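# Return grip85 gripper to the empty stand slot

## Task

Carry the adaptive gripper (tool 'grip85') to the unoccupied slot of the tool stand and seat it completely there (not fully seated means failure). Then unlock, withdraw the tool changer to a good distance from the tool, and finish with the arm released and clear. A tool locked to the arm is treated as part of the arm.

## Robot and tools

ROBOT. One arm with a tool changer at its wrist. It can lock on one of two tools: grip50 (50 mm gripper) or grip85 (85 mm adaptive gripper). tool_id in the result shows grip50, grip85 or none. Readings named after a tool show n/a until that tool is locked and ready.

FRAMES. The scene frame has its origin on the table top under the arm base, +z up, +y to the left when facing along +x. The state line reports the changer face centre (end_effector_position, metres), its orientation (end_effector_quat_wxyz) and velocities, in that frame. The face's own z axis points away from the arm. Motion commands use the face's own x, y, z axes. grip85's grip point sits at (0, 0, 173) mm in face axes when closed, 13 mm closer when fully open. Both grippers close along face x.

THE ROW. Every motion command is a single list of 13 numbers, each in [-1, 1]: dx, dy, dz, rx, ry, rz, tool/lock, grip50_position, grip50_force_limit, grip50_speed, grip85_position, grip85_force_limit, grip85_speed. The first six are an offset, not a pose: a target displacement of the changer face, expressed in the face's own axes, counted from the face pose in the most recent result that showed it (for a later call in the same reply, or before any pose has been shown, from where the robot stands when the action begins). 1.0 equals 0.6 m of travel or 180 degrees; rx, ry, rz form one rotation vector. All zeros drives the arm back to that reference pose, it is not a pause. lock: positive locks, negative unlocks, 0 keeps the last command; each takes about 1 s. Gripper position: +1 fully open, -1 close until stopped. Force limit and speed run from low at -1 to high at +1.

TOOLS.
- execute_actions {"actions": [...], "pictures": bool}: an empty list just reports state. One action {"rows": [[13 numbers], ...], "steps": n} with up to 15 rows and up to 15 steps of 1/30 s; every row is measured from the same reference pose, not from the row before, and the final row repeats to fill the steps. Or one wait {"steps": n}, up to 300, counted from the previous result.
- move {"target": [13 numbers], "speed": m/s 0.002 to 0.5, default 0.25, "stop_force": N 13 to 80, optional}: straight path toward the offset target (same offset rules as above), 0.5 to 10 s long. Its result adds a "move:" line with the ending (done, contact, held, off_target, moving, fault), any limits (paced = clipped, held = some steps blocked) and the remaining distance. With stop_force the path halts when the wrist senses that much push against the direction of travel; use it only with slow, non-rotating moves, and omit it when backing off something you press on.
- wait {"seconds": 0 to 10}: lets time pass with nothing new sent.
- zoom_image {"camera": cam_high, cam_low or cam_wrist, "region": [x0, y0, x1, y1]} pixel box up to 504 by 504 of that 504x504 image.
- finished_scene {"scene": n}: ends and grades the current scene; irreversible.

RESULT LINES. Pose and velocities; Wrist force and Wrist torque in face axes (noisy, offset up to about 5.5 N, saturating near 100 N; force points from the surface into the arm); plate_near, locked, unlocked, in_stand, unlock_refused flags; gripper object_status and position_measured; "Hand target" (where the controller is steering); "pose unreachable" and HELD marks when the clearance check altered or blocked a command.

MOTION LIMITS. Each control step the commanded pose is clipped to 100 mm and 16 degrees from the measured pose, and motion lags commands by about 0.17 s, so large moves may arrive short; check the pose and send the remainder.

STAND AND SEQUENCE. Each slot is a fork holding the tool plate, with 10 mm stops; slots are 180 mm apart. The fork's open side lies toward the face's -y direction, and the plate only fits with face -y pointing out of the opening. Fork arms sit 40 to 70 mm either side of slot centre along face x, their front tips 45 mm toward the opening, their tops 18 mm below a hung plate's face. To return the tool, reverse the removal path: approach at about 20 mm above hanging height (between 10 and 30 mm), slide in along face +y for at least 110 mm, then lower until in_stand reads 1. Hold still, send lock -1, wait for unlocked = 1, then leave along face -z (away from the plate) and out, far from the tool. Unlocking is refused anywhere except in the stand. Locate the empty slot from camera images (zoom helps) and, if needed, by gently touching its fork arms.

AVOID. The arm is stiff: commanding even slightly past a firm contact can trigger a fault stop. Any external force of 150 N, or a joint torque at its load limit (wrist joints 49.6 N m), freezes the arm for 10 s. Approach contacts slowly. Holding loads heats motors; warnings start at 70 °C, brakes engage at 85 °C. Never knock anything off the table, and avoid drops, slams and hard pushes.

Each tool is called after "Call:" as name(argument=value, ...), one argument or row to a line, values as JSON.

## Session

Call:
execute_actions(
  actions=[],
)

Scene clock: 0.00 s of 6000.00 s.
end_effector_position=(+0.3210, -0.0329, +0.2909) locked=0 unlocked=1 plate_near=0 in_stand=0 unlock_refused=0 tool_id=none grip50_position_measured=n/a grip50_object_status=n/a grip85_position_measured=n/a grip85_object_status=n/a end_effector_quat_wxyz=(+0.365, +0.644, -0.671, +0.040) end_effector_velocity=(+0.000, -0.000, +0.000) end_effector_angular_velocity=(-0.001, +0.000, +0.000)
Joint positions: [-0.234 -1.957  2.506 -1.758 -2.246  3.03 ]
Joint velocities: [-0.     0.    -0.001  0.    -0.001 -0.   ]
Motor temperatures (°C, as the motors report them): [20 21 20 30 26 27]
Wrist force (N, on the end effector, along its own x y z axes, offset not removed): no reading
Wrist torque (N m, same axes, about the end effector's origin, offset not removed): no reading
Hand target: +0.321, -0.033, +0.291; +0.365, +0.644, -0.671, +0.040

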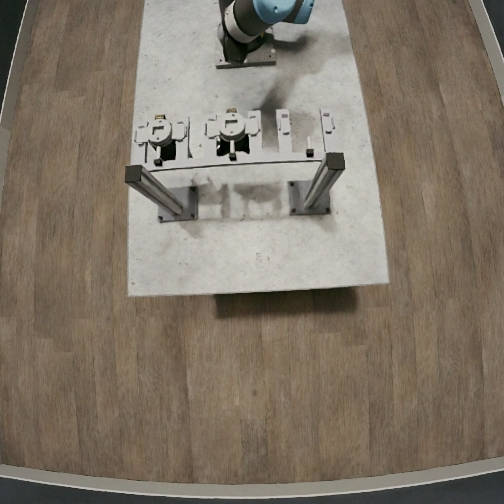

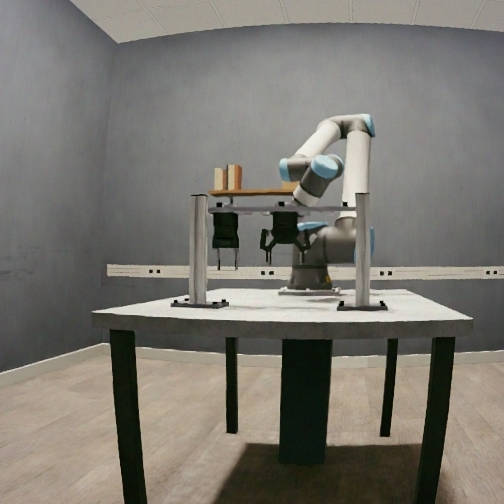

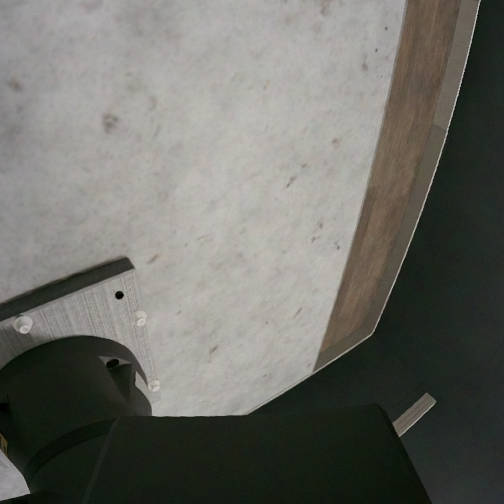

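Call:
zoom_image(
  camera="cam_high",
  region=[110, 80, 362, 240],
)

Call:
zoom_image(
  camera="cam_low",
  region=[160, 160, 400, 320],
)

Call:
zoom_image(
  camera="cam_wrist",
  region=[60, 340, 200, 480],
)

Call:
zoom_image(
  camera="cam_wrist",
  region=[300, 330, 440, 470],
)

Region (110, 80, 362, 240) of cam_high's 504x504 image, scaled by 2.000, with more detail than that image has; it fills the top 320 rows of this view, and the rest is white.

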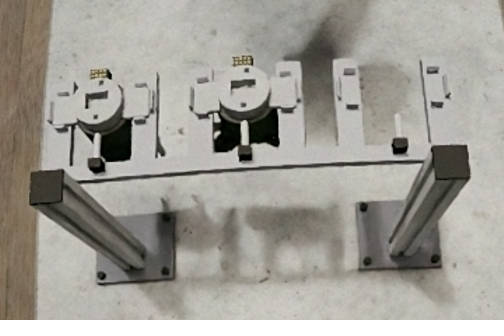

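Region (160, 160, 400, 320) of cam_low's 504x504 image, scaled by 2.100, with more detail than that image has.

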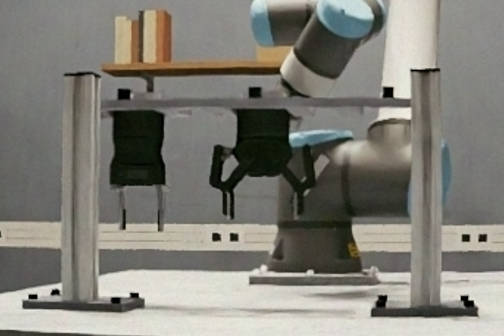

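Region (60, 340, 200, 480) of cam_wrist's 504x504 image, scaled by 3.600, with more detail than that image has.

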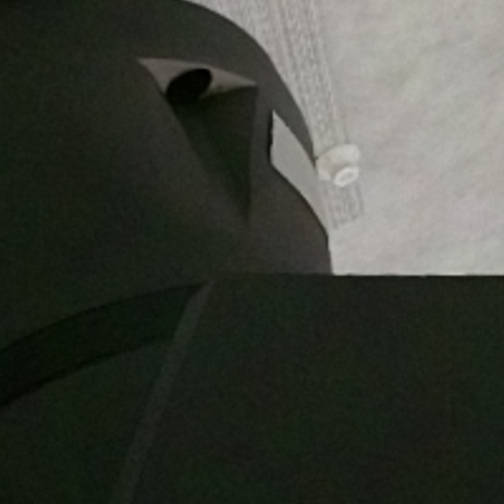

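Region (300, 330, 440, 470) of cam_wrist's 504x504 image, scaled by 3.600, with more detail than that image has.

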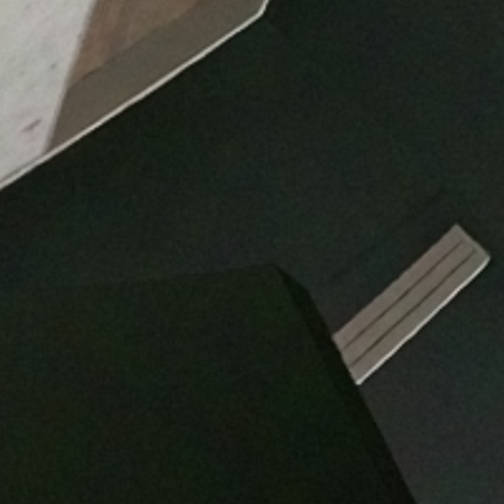

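Call:
move(
  target=[0.15077, -0.3593, -0.36721, 0.2646, -0.029, -0.48643, 0, 1, 0, 0, 1, 0, 0],
  speed=0.4,
)

Scene clock: 68.37 s of 6000.00 s.
end_effector_position=(+0.6186, -0.0293, +0.4114) locked=0 unlocked=1 plate_near=0 in_stand=0 unlock_refused=0 tool_id=none grip50_position_measured=n/a grip50_object_status=n/a grip85_position_measured=n/a grip85_object_status=n/a end_effector_quat_wxyz=(+0.001, +1.000, -0.000, +0.000) end_effector_velocity=(+0.001, +0.000, -0.000) end_effector_angular_velocity=(+0.005, +0.003, +0.009)
Joint positions: [-0.286 -1.663  2.044 -1.952 -1.571  1.239]
Joint velocities: [ 0.     0.003 -0.003  0.005  0.003 -0.009]
Motor temperatures (°C, as the motors report them): [20 21 20 30 26 27]
Wrist force (N, on the end effector, along its own x y z axes, offset not removed): [0.1 -0.5 1.9]
Wrist torque (N m, same axes, about the end effector's origin, offset not removed): [0.38 -0.36 0.17]
Hand target: +0.619, -0.029, +0.411; +0.000, +1.000, +0.000, +0.000
Off the commanded pose: 0.001 m, 0 deg.
After step 90, 62.60 s passed at rest.
move: done

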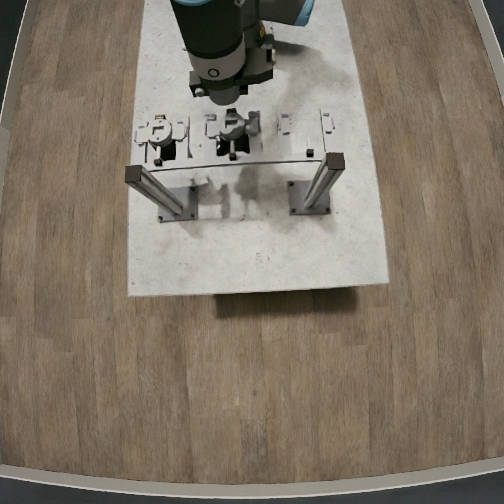

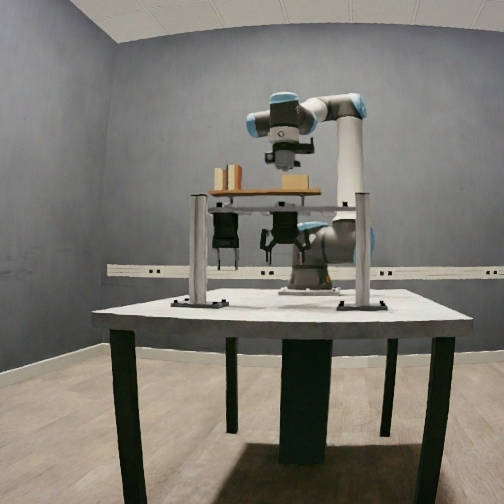

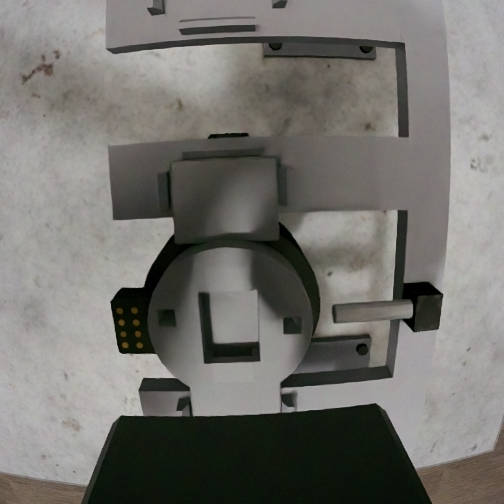

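Call:
zoom_image(
  camera="cam_wrist",
  region=[180, 270, 306, 396],
)

Call:
zoom_image(
  camera="cam_wrist",
  region=[130, 230, 340, 440],
)

Call:
zoom_image(
  camera="cam_wrist",
  region=[90, 120, 430, 260],
)

Call:
zoom_image(
  camera="cam_wrist",
  region=[80, 360, 420, 460],
)

Region (180, 270, 306, 396) of cam_wrist's 504x504 image, scaled by 4.000, with more detail than that image has.

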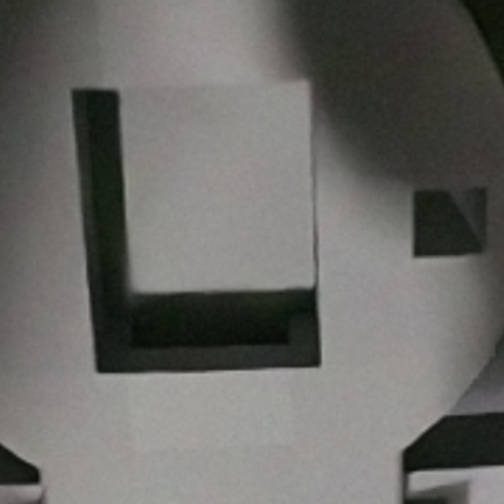

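Region (130, 230, 340, 440) of cam_wrist's 504x504 image, scaled by 2.400, with more detail than that image has.

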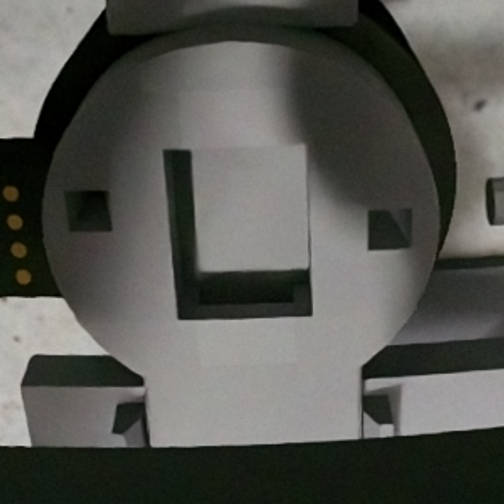

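Region (90, 120, 430, 260) of cam_wrist's 504x504 image, scaled by 1.482, with more detail than that image has; it fills the top 208 rows of this view, and the rest is white.

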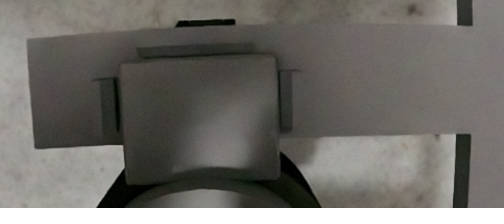

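Region (80, 360, 420, 460) of cam_wrist's 504x504 image, scaled by 1.482, with more detail than that image has; it fills the top 148 rows of this view, and the rest is white.

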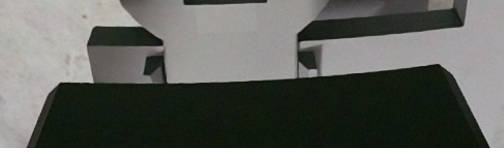

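Call:
move(
  target=[0, 0, 0, 0, 0, -0.49611, 0, 1, 0, 0, 1, 0, 0],
  speed=0.5,
)

Call:
zoom_image(
  camera="cam_wrist",
  region=[190, 270, 316, 396],
)

Call:
zoom_image(
  camera="cam_wrist",
  region=[150, 190, 360, 430],
)

Call:
zoom_image(
  camera="cam_wrist",
  region=[70, 190, 196, 316],
)

Call:
zoom_image(
  camera="cam_wrist",
  region=[310, 180, 436, 306],
)

Scene clock: 97.90 s of 6000.00 s.
end_effector_position=(+0.6186, -0.0293, +0.4114) locked=0 unlocked=1 plate_near=0 in_stand=0 unlock_refused=0 tool_id=none grip50_position_measured=n/a grip50_object_status=n/a grip85_position_measured=n/a grip85_object_status=n/a end_effector_quat_wxyz=(+0.001, +0.712, +0.702, -0.000) end_effector_velocity=(-0.001, +0.000, -0.001) end_effector_angular_velocity=(+0.002, +0.003, +0.012)
Joint positions: [-0.286 -1.663  2.044 -1.952 -1.571 -0.319]
Joint velocities: [-0.    -0.     0.002  0.001  0.001 -0.012]
Motor temperatures (°C, as the motors report them): [20 21 20 30 26 27]
Wrist force (N, on the end effector, along its own x y z axes, offset not removed): [2.0 -3.5 3.4]
Wrist torque (N m, same axes, about the end effector's origin, offset not removed): [0.23 -0.58 0.11]
Hand target: +0.619, -0.029, +0.411; +0.000, +0.712, +0.703, -0.000
Off the commanded pose: 0.000 m, 0 deg.
After step 90, 24.37 s passed at rest.
move: done

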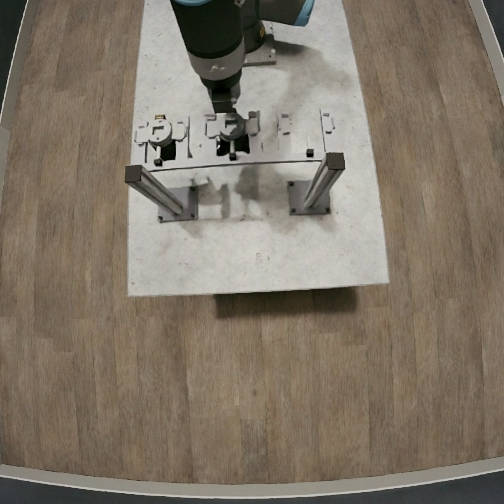

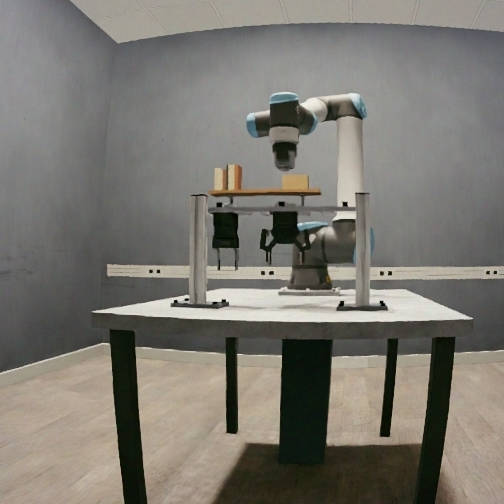

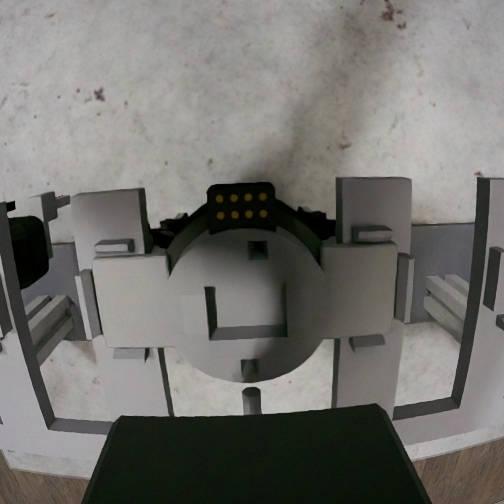

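Region (190, 270, 316, 396) of cam_wrist's 504x504 image, scaled by 4.000, with more detail than that image has.

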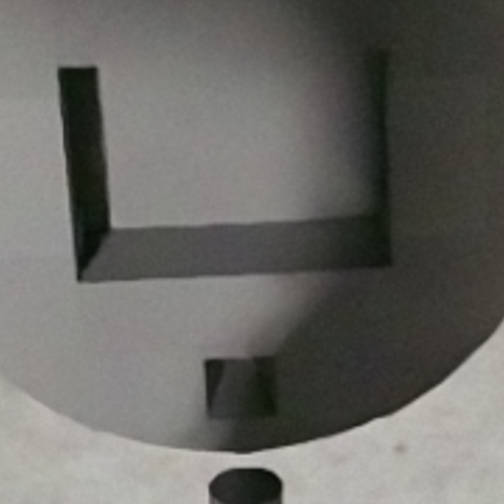

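Region (150, 190, 360, 430) of cam_wrist's 504x504 image, scaled by 2.100, with more detail than that image has; it fills the left 441 columns of this view, and the rest is white.

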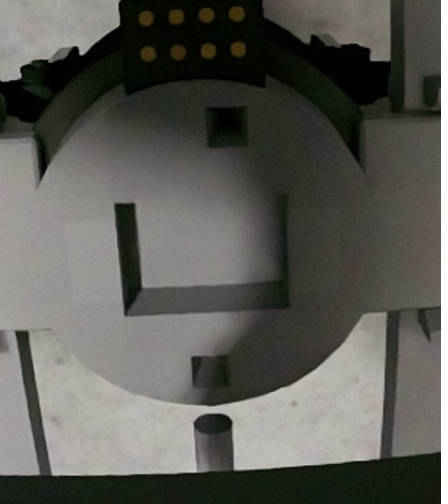

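Region (70, 190, 196, 316) of cam_wrist's 504x504 image, scaled by 4.000, with more detail than that image has.

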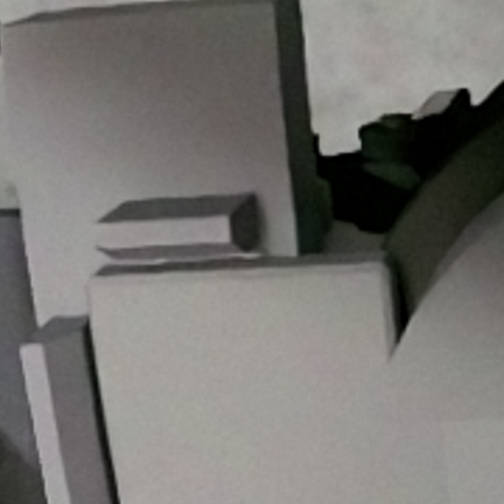

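Region (310, 180, 436, 306) of cam_wrist's 504x504 image, scaled by 4.000, with more detail than that image has.

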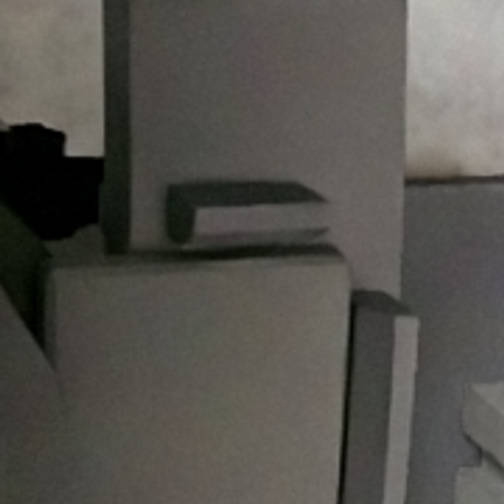

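Call:
move(
  target=[0.00052, -0.01092, 0.16, 0, 0, 0, 0, 1, 0, 0, 1, 0, 0],
  speed=0.1,
)

Call:
move(
  target=[0, 0, 0.0205, 0, 0, 0, 0, 1, 0, 0, 1, 0, 0],
  speed=0.01,
  stop_force=15,
)

Call:
move(
  target=[0, 0, 0.0125, 0, 0, 0, 0, 1, 0, 0, 1, 0, 0],
  speed=0.003,
  stop_force=13,
)

Scene clock: 122.20 s of 6000.00 s.
end_effector_position=(+0.6122, -0.0290, +0.3156) locked=0 unlocked=1 plate_near=0 in_stand=0 unlock_refused=0 tool_id=none grip50_position_measured=n/a grip50_object_status=n/a grip85_position_measured=n/a grip85_object_status=n/a end_effector_quat_wxyz=(+0.001, +0.712, +0.702, -0.000) end_effector_velocity=(+0.000, +0.000, -0.002) end_effector_angular_velocity=(+0.000, +0.000, +0.002)
Joint positions: [-0.289 -1.591  2.165 -2.146 -1.571 -0.322]
Joint velocities: [ 0.001  0.002  0.002 -0.004  0.    -0.001]
Motor temperatures (°C, as the motors report them): [20 21 20 30 26 27]
Wrist force (N, on the end effector, along its own x y z axes, offset not removed): [1.0 1.6 5.8]
Wrist torque (N m, same axes, about the end effector's origin, offset not removed): [0.53 -0.47 0.08]
Hand target: +0.612, -0.029, +0.315; +0.001, +0.712, +0.702, -0.000
Off the commanded pose: 0.000 m, 0 deg.
After step 90, 19.87 s passed at rest.
move: done

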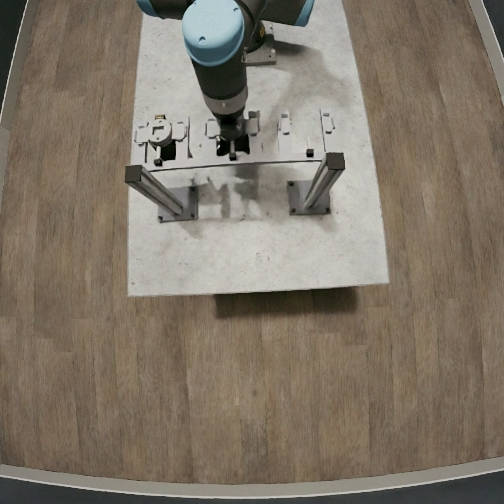

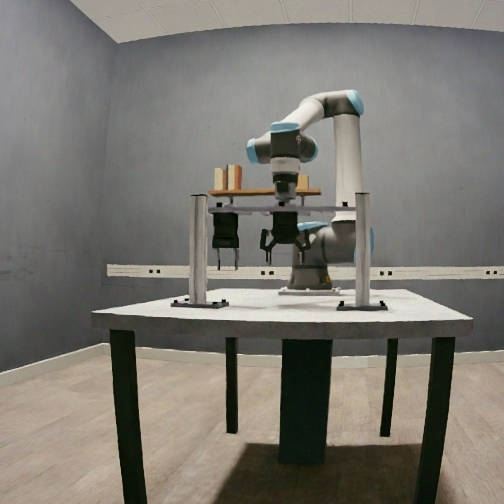

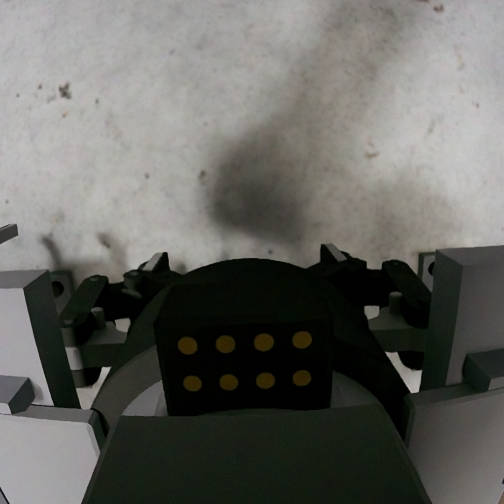

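Scene clock: 123.67 s of 6000.00 s.
end_effector_position=(+0.6123, -0.0291, +0.3035) locked=0 unlocked=1 plate_near=0 in_stand=1 unlock_refused=0 tool_id=none grip50_position_measured=n/a grip50_object_status=n/a grip85_position_measured=n/a grip85_object_status=n/a end_effector_quat_wxyz=(+0.001, +0.712, +0.702, -0.000) end_effector_velocity=(+0.000, +0.000, -0.002) end_effector_angular_velocity=(-0.000, -0.000, +0.002)
Joint positions: [-0.289 -1.578  2.178 -2.172 -1.571 -0.322]
Joint velocities: [ 0.001  0.002  0.002 -0.004 -0.    -0.001]
Motor temperatures (°C, as the motors report them): [20 21 20 30 26 27]
Wrist force (N, on the end effector, along its own x y z axes, offset not removed): [1.2 -1.1 1.6]
Wrist torque (N m, same axes, about the end effector's origin, offset not removed): [0.25 -0.41 0.06]
Hand target: +0.612, -0.029, +0.303; +0.001, +0.712, +0.702, -0.000
Off the commanded pose: 0.000 m, 0 deg.
move: done

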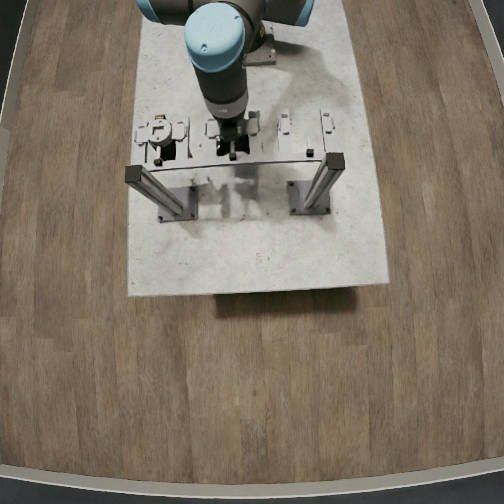

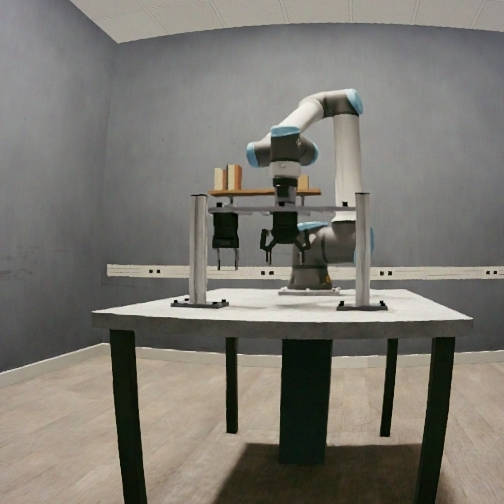

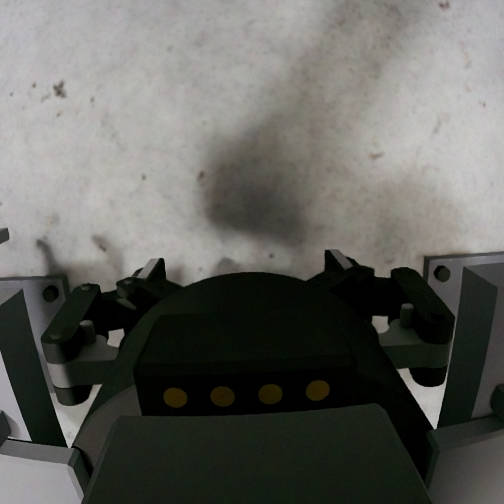

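Scene clock: 125.23 s of 6000.00 s.
end_effector_position=(+0.6124, -0.0291, +0.2999) locked=0 unlocked=1 plate_near=1 in_stand=1 unlock_refused=0 tool_id=none grip50_position_measured=n/a grip50_object_status=n/a grip85_position_measured=n/a grip85_object_status=n/a end_effector_quat_wxyz=(+0.001, +0.712, +0.702, -0.000) end_effector_velocity=(+0.000, -0.001, +0.001) end_effector_angular_velocity=(+0.001, +0.001, -0.003)
Joint positions: [-0.289 -1.574  2.181 -2.18  -1.571 -0.322]
Joint velocities: [-0.002 -0.    -0.001  0.003  0.001  0.001]
Motor temperatures (°C, as the motors report them): [20 21 20 30 26 27]
Wrist force (N, on the end effector, along its own x y z axes, offset not removed): [1.4 -0.8 -25.0]
Wrist torque (N m, same axes, about the end effector's origin, offset not removed): [1.10 0.00 0.14]
Hand target: +0.612, -0.029, +0.300; +0.001, +0.712, +0.702, -0.000
Off the commanded pose: 0.004 m, 0 deg.
move: contact

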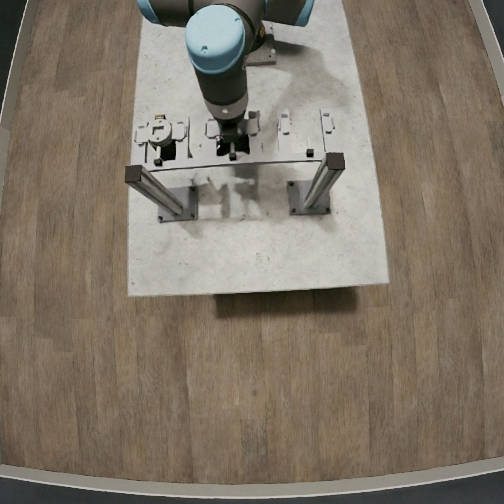

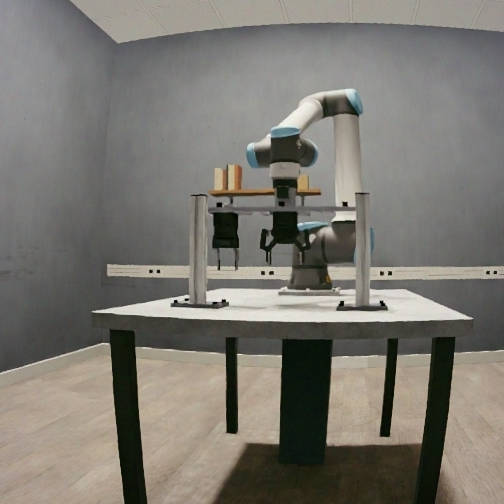

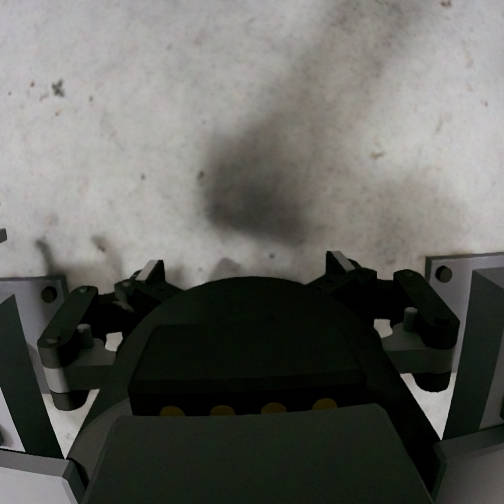

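Call:
execute_actions(
  actions=[
    {"rows": [[0, 0, -0.00025, 0, 0, 0, 1, 1, 0, 0, 1, 0, 0]], "steps": 15},
  ],
  pictures=false,
)

Call:
execute_actions(
  actions=[
    {"steps": 27},
  ],
  pictures=false,
)

Call:
move(
  target=[0, 0, -0.03333, 0, 0, 0, 1, 1, 0, 0, 1, 0, 0],
  speed=0.03,
)

Call:
zoom_image(
  camera="cam_wrist",
  region=[0, 250, 168, 418],
)

Call:
zoom_image(
  camera="cam_wrist",
  region=[336, 230, 504, 398],
)

Scene clock: 136.07 s of 6000.00 s.
end_effector_position=(+0.6123, -0.0291, +0.3001) locked=0 unlocked=0 plate_near=1 in_stand=1 unlock_refused=0 tool_id=none grip50_position_measured=n/a grip50_object_status=n/a grip85_position_measured=n/a grip85_object_status=n/a end_effector_quat_wxyz=(+0.001, +0.712, +0.702, -0.000) end_effector_velocity=(+0.000, -0.000, +0.000) end_effector_angular_velocity=(-0.000, -0.001, -0.000)
Joint positions: [-0.289 -1.574  2.181 -2.179 -1.571 -0.322]
Joint velocities: [ 0.     0.    -0.001 -0.    -0.     0.   ]
Motor temperatures (°C, as the motors report them): [20 21 20 30 26 27]
Wrist force (N, on the end effector, along its own x y z axes, offset not removed): [-0.6 -1.5 -8.2]
Wrist torque (N m, same axes, about the end effector's origin, offset not removed): [0.66 -0.08 0.07]
Hand target: +0.612, -0.029, +0.300; +0.001, +0.712, +0.702, -0.000
Off the commanded pose: 0.000 m, 0 deg.
Steps of this call (steps 1 to 90: nothing new was sent; then 7.33 s passed at rest; steps 91 to 105: all 15 steps of this action). Readings (end_effector_position | what the end effector reports):
91: (+0.6123, -0.0291, +0.3001) | locked=0 unlocked=0 plate_near=1 in_stand=1 unlock_refused=0 tool_id=none grip50_position_measured=n/a grip50_object_status=n/a grip85_position_measured=n/a grip85_object_status=n/a
92: (+0.6123, -0.0291, +0.3001) | locked=0 unlocked=0 plate_near=1 in_stand=1 unlock_refused=0 tool_id=none grip50_position_measured=n/a grip50_object_status=n/a grip85_position_measured=n/a grip85_object_status=n/a
94: (+0.6123, -0.0291, +0.3001) | locked=0 unlocked=0 plate_near=1 in_stand=1 unlock_refused=0 tool_id=none grip50_position_measured=n/a grip50_object_status=n/a grip85_position_measured=n/a grip85_object_status=n/a
98: (+0.6123, -0.0291, +0.3001) | locked=0 unlocked=0 plate_near=1 in_stand=1 unlock_refused=0 tool_id=none grip50_position_measured=n/a grip50_object_status=n/a grip85_position_measured=n/a grip85_object_status=n/a
105: the state above

Scene clock: 136.97 s of 6000.00 s.
end_effector_position=(+0.6124, -0.0291, +0.3002) locked=1 unlocked=0 plate_near=1 in_stand=1 unlock_refused=0 tool_id=grip85 grip50_position_measured=n/a grip50_object_status=n/a grip85_position_measured=n/a grip85_object_status=n/a end_effector_quat_wxyz=(+0.001, +0.712, +0.702, -0.000) end_effector_velocity=(+0.001, -0.000, +0.001) end_effector_angular_velocity=(-0.000, -0.002, +0.001)
Joint positions: [-0.289 -1.574  2.181 -2.179 -1.571 -0.322]
Joint velocities: [-0.    -0.    -0.002  0.     0.    -0.001]
Motor temperatures (°C, as the motors report them): [20 21 20 30 26 27]
Wrist force (N, on the end effector, along its own x y z axes, offset not removed): [-0.1 -9.8 -28.0]
Wrist torque (N m, same axes, about the end effector's origin, offset not removed): [0.99 1.29 -0.31]
Hand target: +0.612, -0.029, +0.300; +0.001, +0.712, +0.702, -0.000
Off the commanded pose: 0.000 m, 0 deg.
Steps of this call (steps 1 to 27: nothing new was sent). Readings (end_effector_position | what the end effector reports):
1: (+0.6123, -0.0291, +0.3001) | locked=0 unlocked=0 plate_near=1 in_stand=1 unlock_refused=0 tool_id=none grip50_position_measured=n/a grip50_object_status=n/a grip85_position_measured=n/a grip85_object_status=n/a
2: (+0.6123, -0.0291, +0.3001) | locked=0 unlocked=0 plate_near=1 in_stand=1 unlock_refused=0 tool_id=none grip50_position_measured=n/a grip50_object_status=n/a grip85_position_measured=n/a grip85_object_status=n/a
4: (+0.6123, -0.0291, +0.3001) | locked=0 unlocked=0 plate_near=1 in_stand=1 unlock_refused=0 tool_id=none grip50_position_measured=n/a grip50_object_status=n/a grip85_position_measured=n/a grip85_object_status=n/a
8: (+0.6124, -0.0291, +0.3001) | locked=0 unlocked=0 plate_near=1 in_stand=1 unlock_refused=0 tool_id=none grip50_position_measured=n/a grip50_object_status=n/a grip85_position_measured=n/a grip85_object_status=n/a
27: the state above

Scene clock: 137.97 s of 6000.00 s.
end_effector_position=(+0.6124, -0.0291, +0.3200) locked=1 unlocked=0 plate_near=1 in_stand=0 unlock_refused=0 tool_id=grip85 grip50_position_measured=n/a grip50_object_status=n/a grip85_position_measured=n/a grip85_object_status=n/a end_effector_quat_wxyz=(+0.001, +0.712, +0.702, -0.000) end_effector_velocity=(-0.000, +0.001, +0.001) end_effector_angular_velocity=(-0.000, +0.001, +0.000)
Joint positions: [-0.289 -1.596  2.161 -2.137 -1.571 -0.322]
Joint velocities: [ 0.001 -0.002 -0.001  0.003 -0.001  0.001]
Motor temperatures (°C, as the motors report them): [20 21 20 30 26 27]
Wrist force (N, on the end effector, along its own x y z axes, offset not removed): [3.1 -0.8 2.6]
Wrist torque (N m, same axes, about the end effector's origin, offset not removed): [0.28 -0.59 0.08]
Hand target: +0.612, -0.029, +0.320; +0.001, +0.712, +0.702, -0.000
Off the commanded pose: 0.000 m, 0 deg.
move: done

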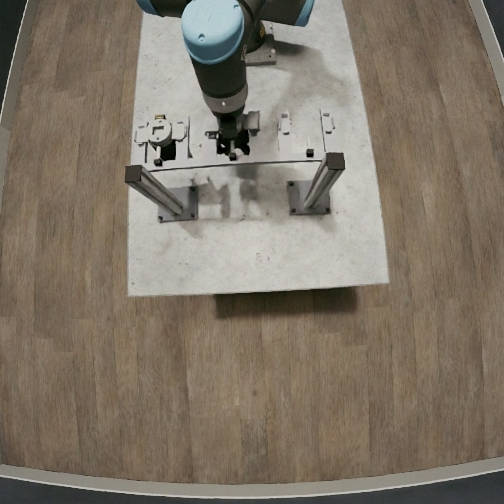

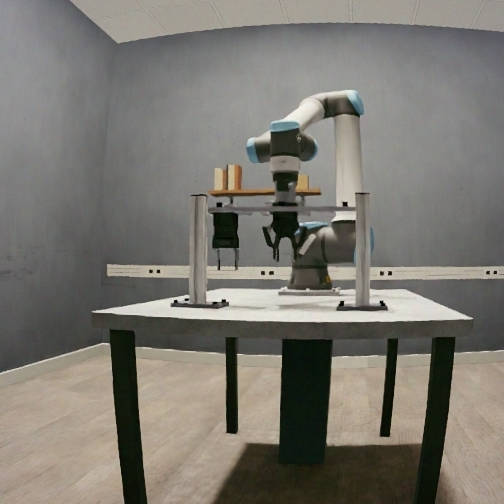

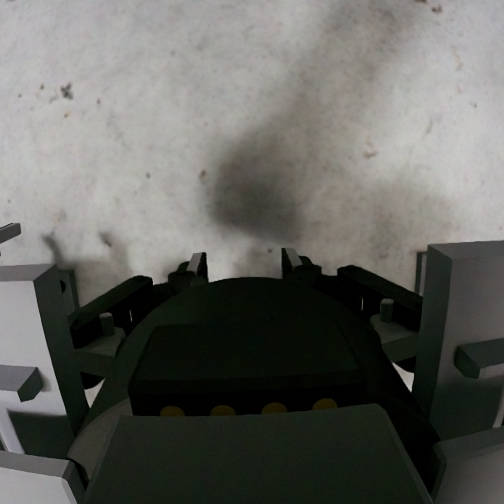

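Region (0, 250, 168, 418) of cam_wrist's 504x504 image, scaled by 3.000, with more detail than that image has.

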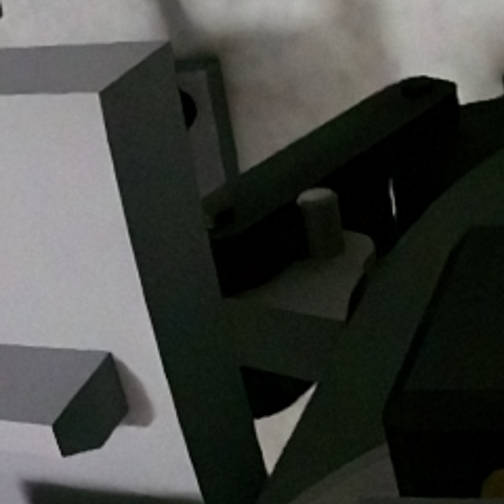

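Region (336, 230, 504, 398) of cam_wrist's 504x504 image, scaled by 3.000, with more detail than that image has.

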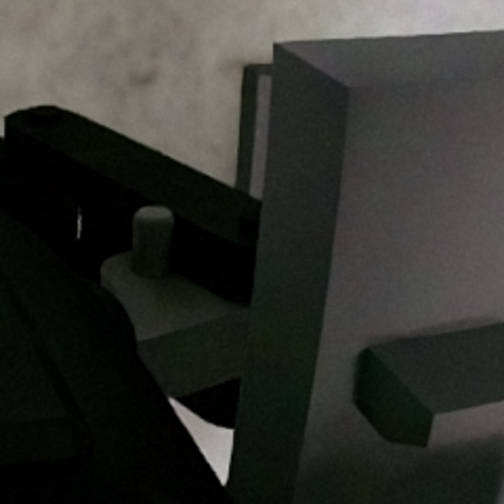

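Call:
move(
  target=[0, -0.18667, 0, 0, 0, 0, 1, 1, 0, 0, 1, 0, 0],
  speed=0.12,
)

Call:
move(
  target=[0.30017, 0, -0.0005, 0.0004, 0.0008, 0, 1, 1, 0, 0, 1, 0, 0],
  speed=0.2,
)

Call:
move(
  target=[0, 0.18567, 0, 0, 0, 0, 1, 1, 0, 0, 1, 0, 0],
  speed=0.07,
  stop_force=15,
)

Call:
zoom_image(
  camera="cam_wrist",
  region=[0, 250, 168, 418],
)

Call:
zoom_image(
  camera="cam_wrist",
  region=[336, 230, 504, 398],
)

Scene clock: 194.13 s of 6000.00 s.
end_effector_position=(+0.5006, -0.0273, +0.3196) locked=1 unlocked=0 plate_near=1 in_stand=0 unlock_refused=0 tool_id=grip85 grip50_position_measured=n/a grip50_object_status=n/a grip85_position_measured=3 grip85_object_status=3 end_effector_quat_wxyz=(+0.001, +0.712, +0.702, -0.000) end_effector_velocity=(-0.002, -0.000, -0.000) end_effector_angular_velocity=(+0.001, +0.001, -0.001)
Joint positions: [-0.363 -1.806  2.338 -2.104 -1.571 -0.396]
Joint velocities: [-0.003 -0.004  0.003  0.001  0.    -0.002]
Motor temperatures (°C, as the motors report them): [20 21 21 30 26 27]
Wrist force (N, on the end effector, along its own x y z axes, offset not removed): [2.6 -0.2 2.2]
Wrist torque (N m, same axes, about the end effector's origin, offset not removed): [0.35 -0.61 0.20]
Hand target: +0.500, -0.027, +0.320; +0.001, +0.712, +0.702, -0.000
Off the commanded pose: 0.000 m, 0 deg.
After step 130, 50.40 s passed at rest.
move: done

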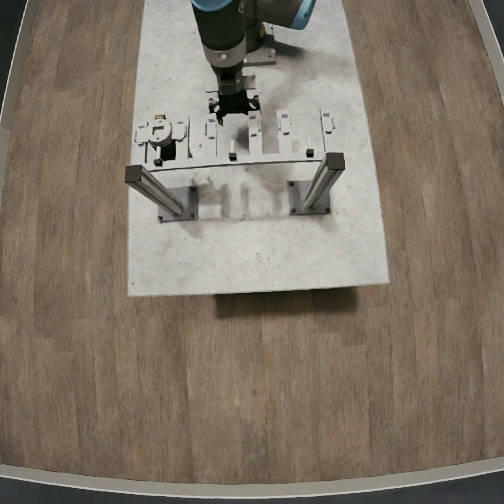

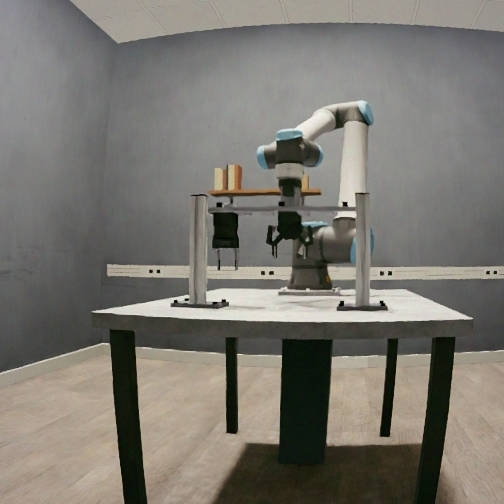

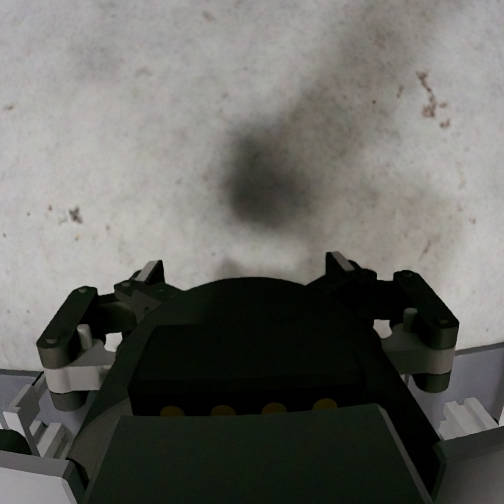

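Scene clock: 195.60 s of 6000.00 s.
end_effector_position=(+0.5033, +0.1524, +0.3196) locked=1 unlocked=0 plate_near=1 in_stand=0 unlock_refused=0 tool_id=grip85 grip50_position_measured=n/a grip50_object_status=n/a grip85_position_measured=3 grip85_object_status=3 end_effector_quat_wxyz=(-0.000, +0.712, +0.702, -0.000) end_effector_velocity=(-0.000, +0.002, -0.001) end_effector_angular_velocity=(-0.000, +0.001, +0.001)
Joint positions: [ 0.003 -1.756  2.3   -2.115 -1.57  -0.03 ]
Joint velocities: [ 0.004  0.002  0.    -0.    -0.     0.003]
Motor temperatures (°C, as the motors report them): [20 21 21 30 26 27]
Wrist force (N, on the end effector, along its own x y z axes, offset not removed): [-1.1 -2.0 1.2]
Wrist torque (N m, same axes, about the end effector's origin, offset not removed): [0.29 -0.27 0.05]
Hand target: +0.503, +0.153, +0.320; -0.000, +0.712, +0.702, -0.000
Off the commanded pose: 0.000 m, 0 deg.
move: done

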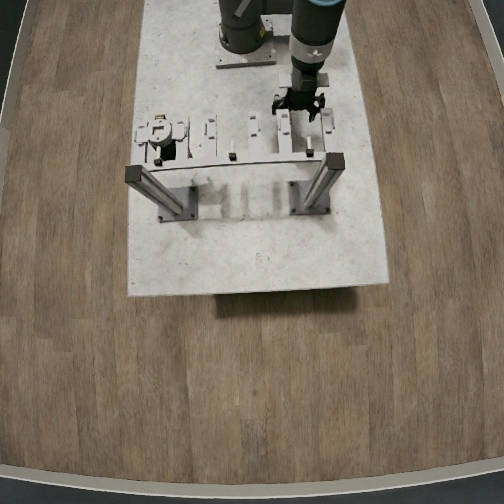

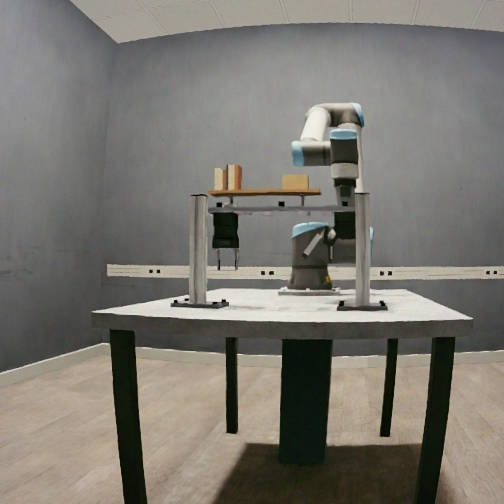

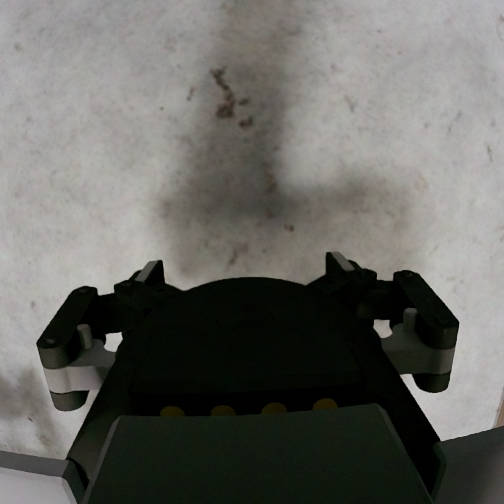

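Scene clock: 197.60 s of 6000.00 s.
end_effector_position=(+0.6145, +0.1507, +0.3198) locked=1 unlocked=0 plate_near=1 in_stand=0 unlock_refused=0 tool_id=grip85 grip50_position_measured=n/a grip50_object_status=n/a grip85_position_measured=3 grip85_object_status=3 end_effector_quat_wxyz=(-0.000, +0.712, +0.702, +0.000) end_effector_velocity=(+0.002, +0.001, +0.000) end_effector_angular_velocity=(+0.001, +0.000, +0.002)
Joint positions: [ 0.008 -1.562  2.127 -2.136 -1.57  -0.025]
Joint velocities: [ 0.001  0.003 -0.003  0.     0.001 -0.001]
Motor temperatures (°C, as the motors report them): [20 21 21 30 26 27]
Wrist force (N, on the end effector, along its own x y z axes, offset not removed): [0.7 -0.8 2.2]
Wrist torque (N m, same axes, about the end effector's origin, offset not removed): [0.33 -0.46 0.09]
Hand target: +0.615, +0.151, +0.320; -0.000, +0.712, +0.702, -0.000
Off the commanded pose: 0.000 m, 0 deg.
move: done

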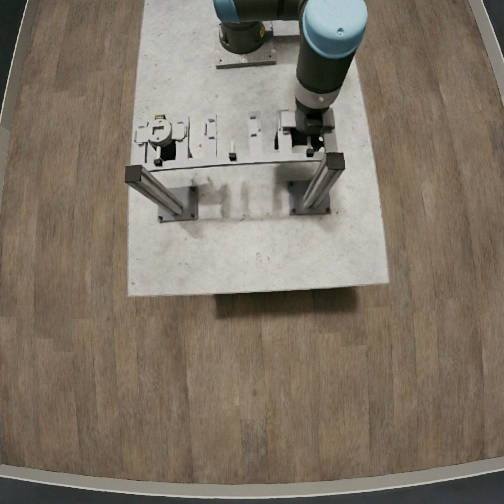

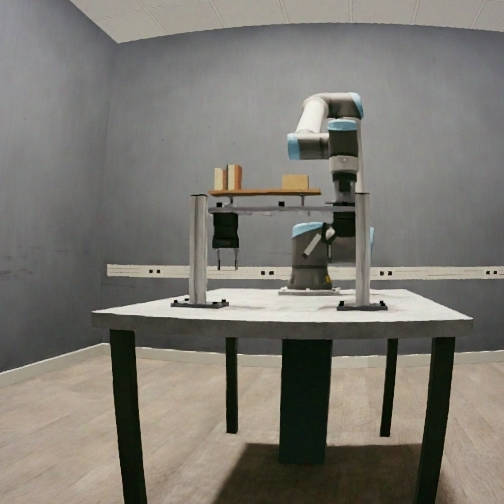

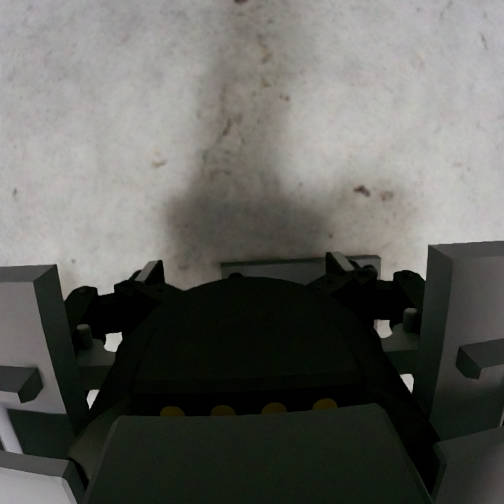

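Region (0, 250, 168, 418) of cam_wrist's 504x504 image, scaled by 3.000, with more detail than that image has.

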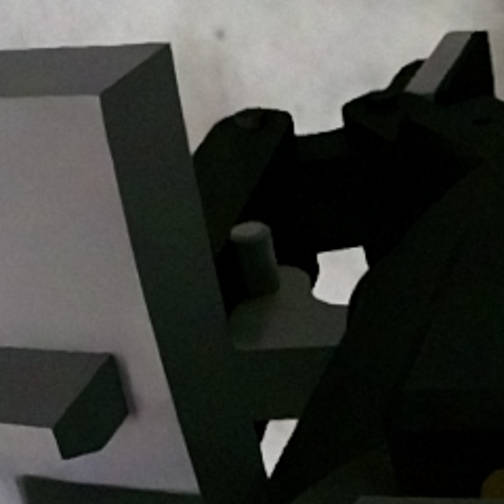

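Region (336, 230, 504, 398) of cam_wrist's 504x504 image, scaled by 3.000, with more detail than that image has.

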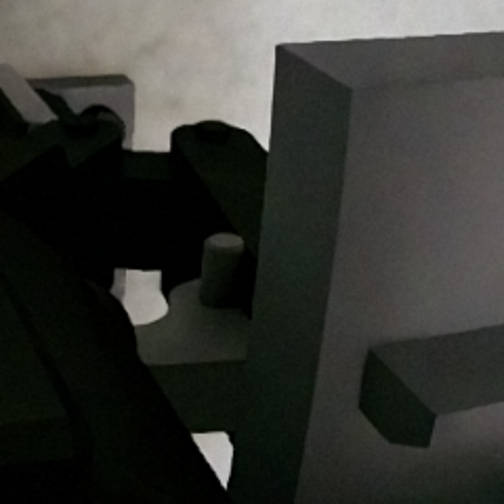

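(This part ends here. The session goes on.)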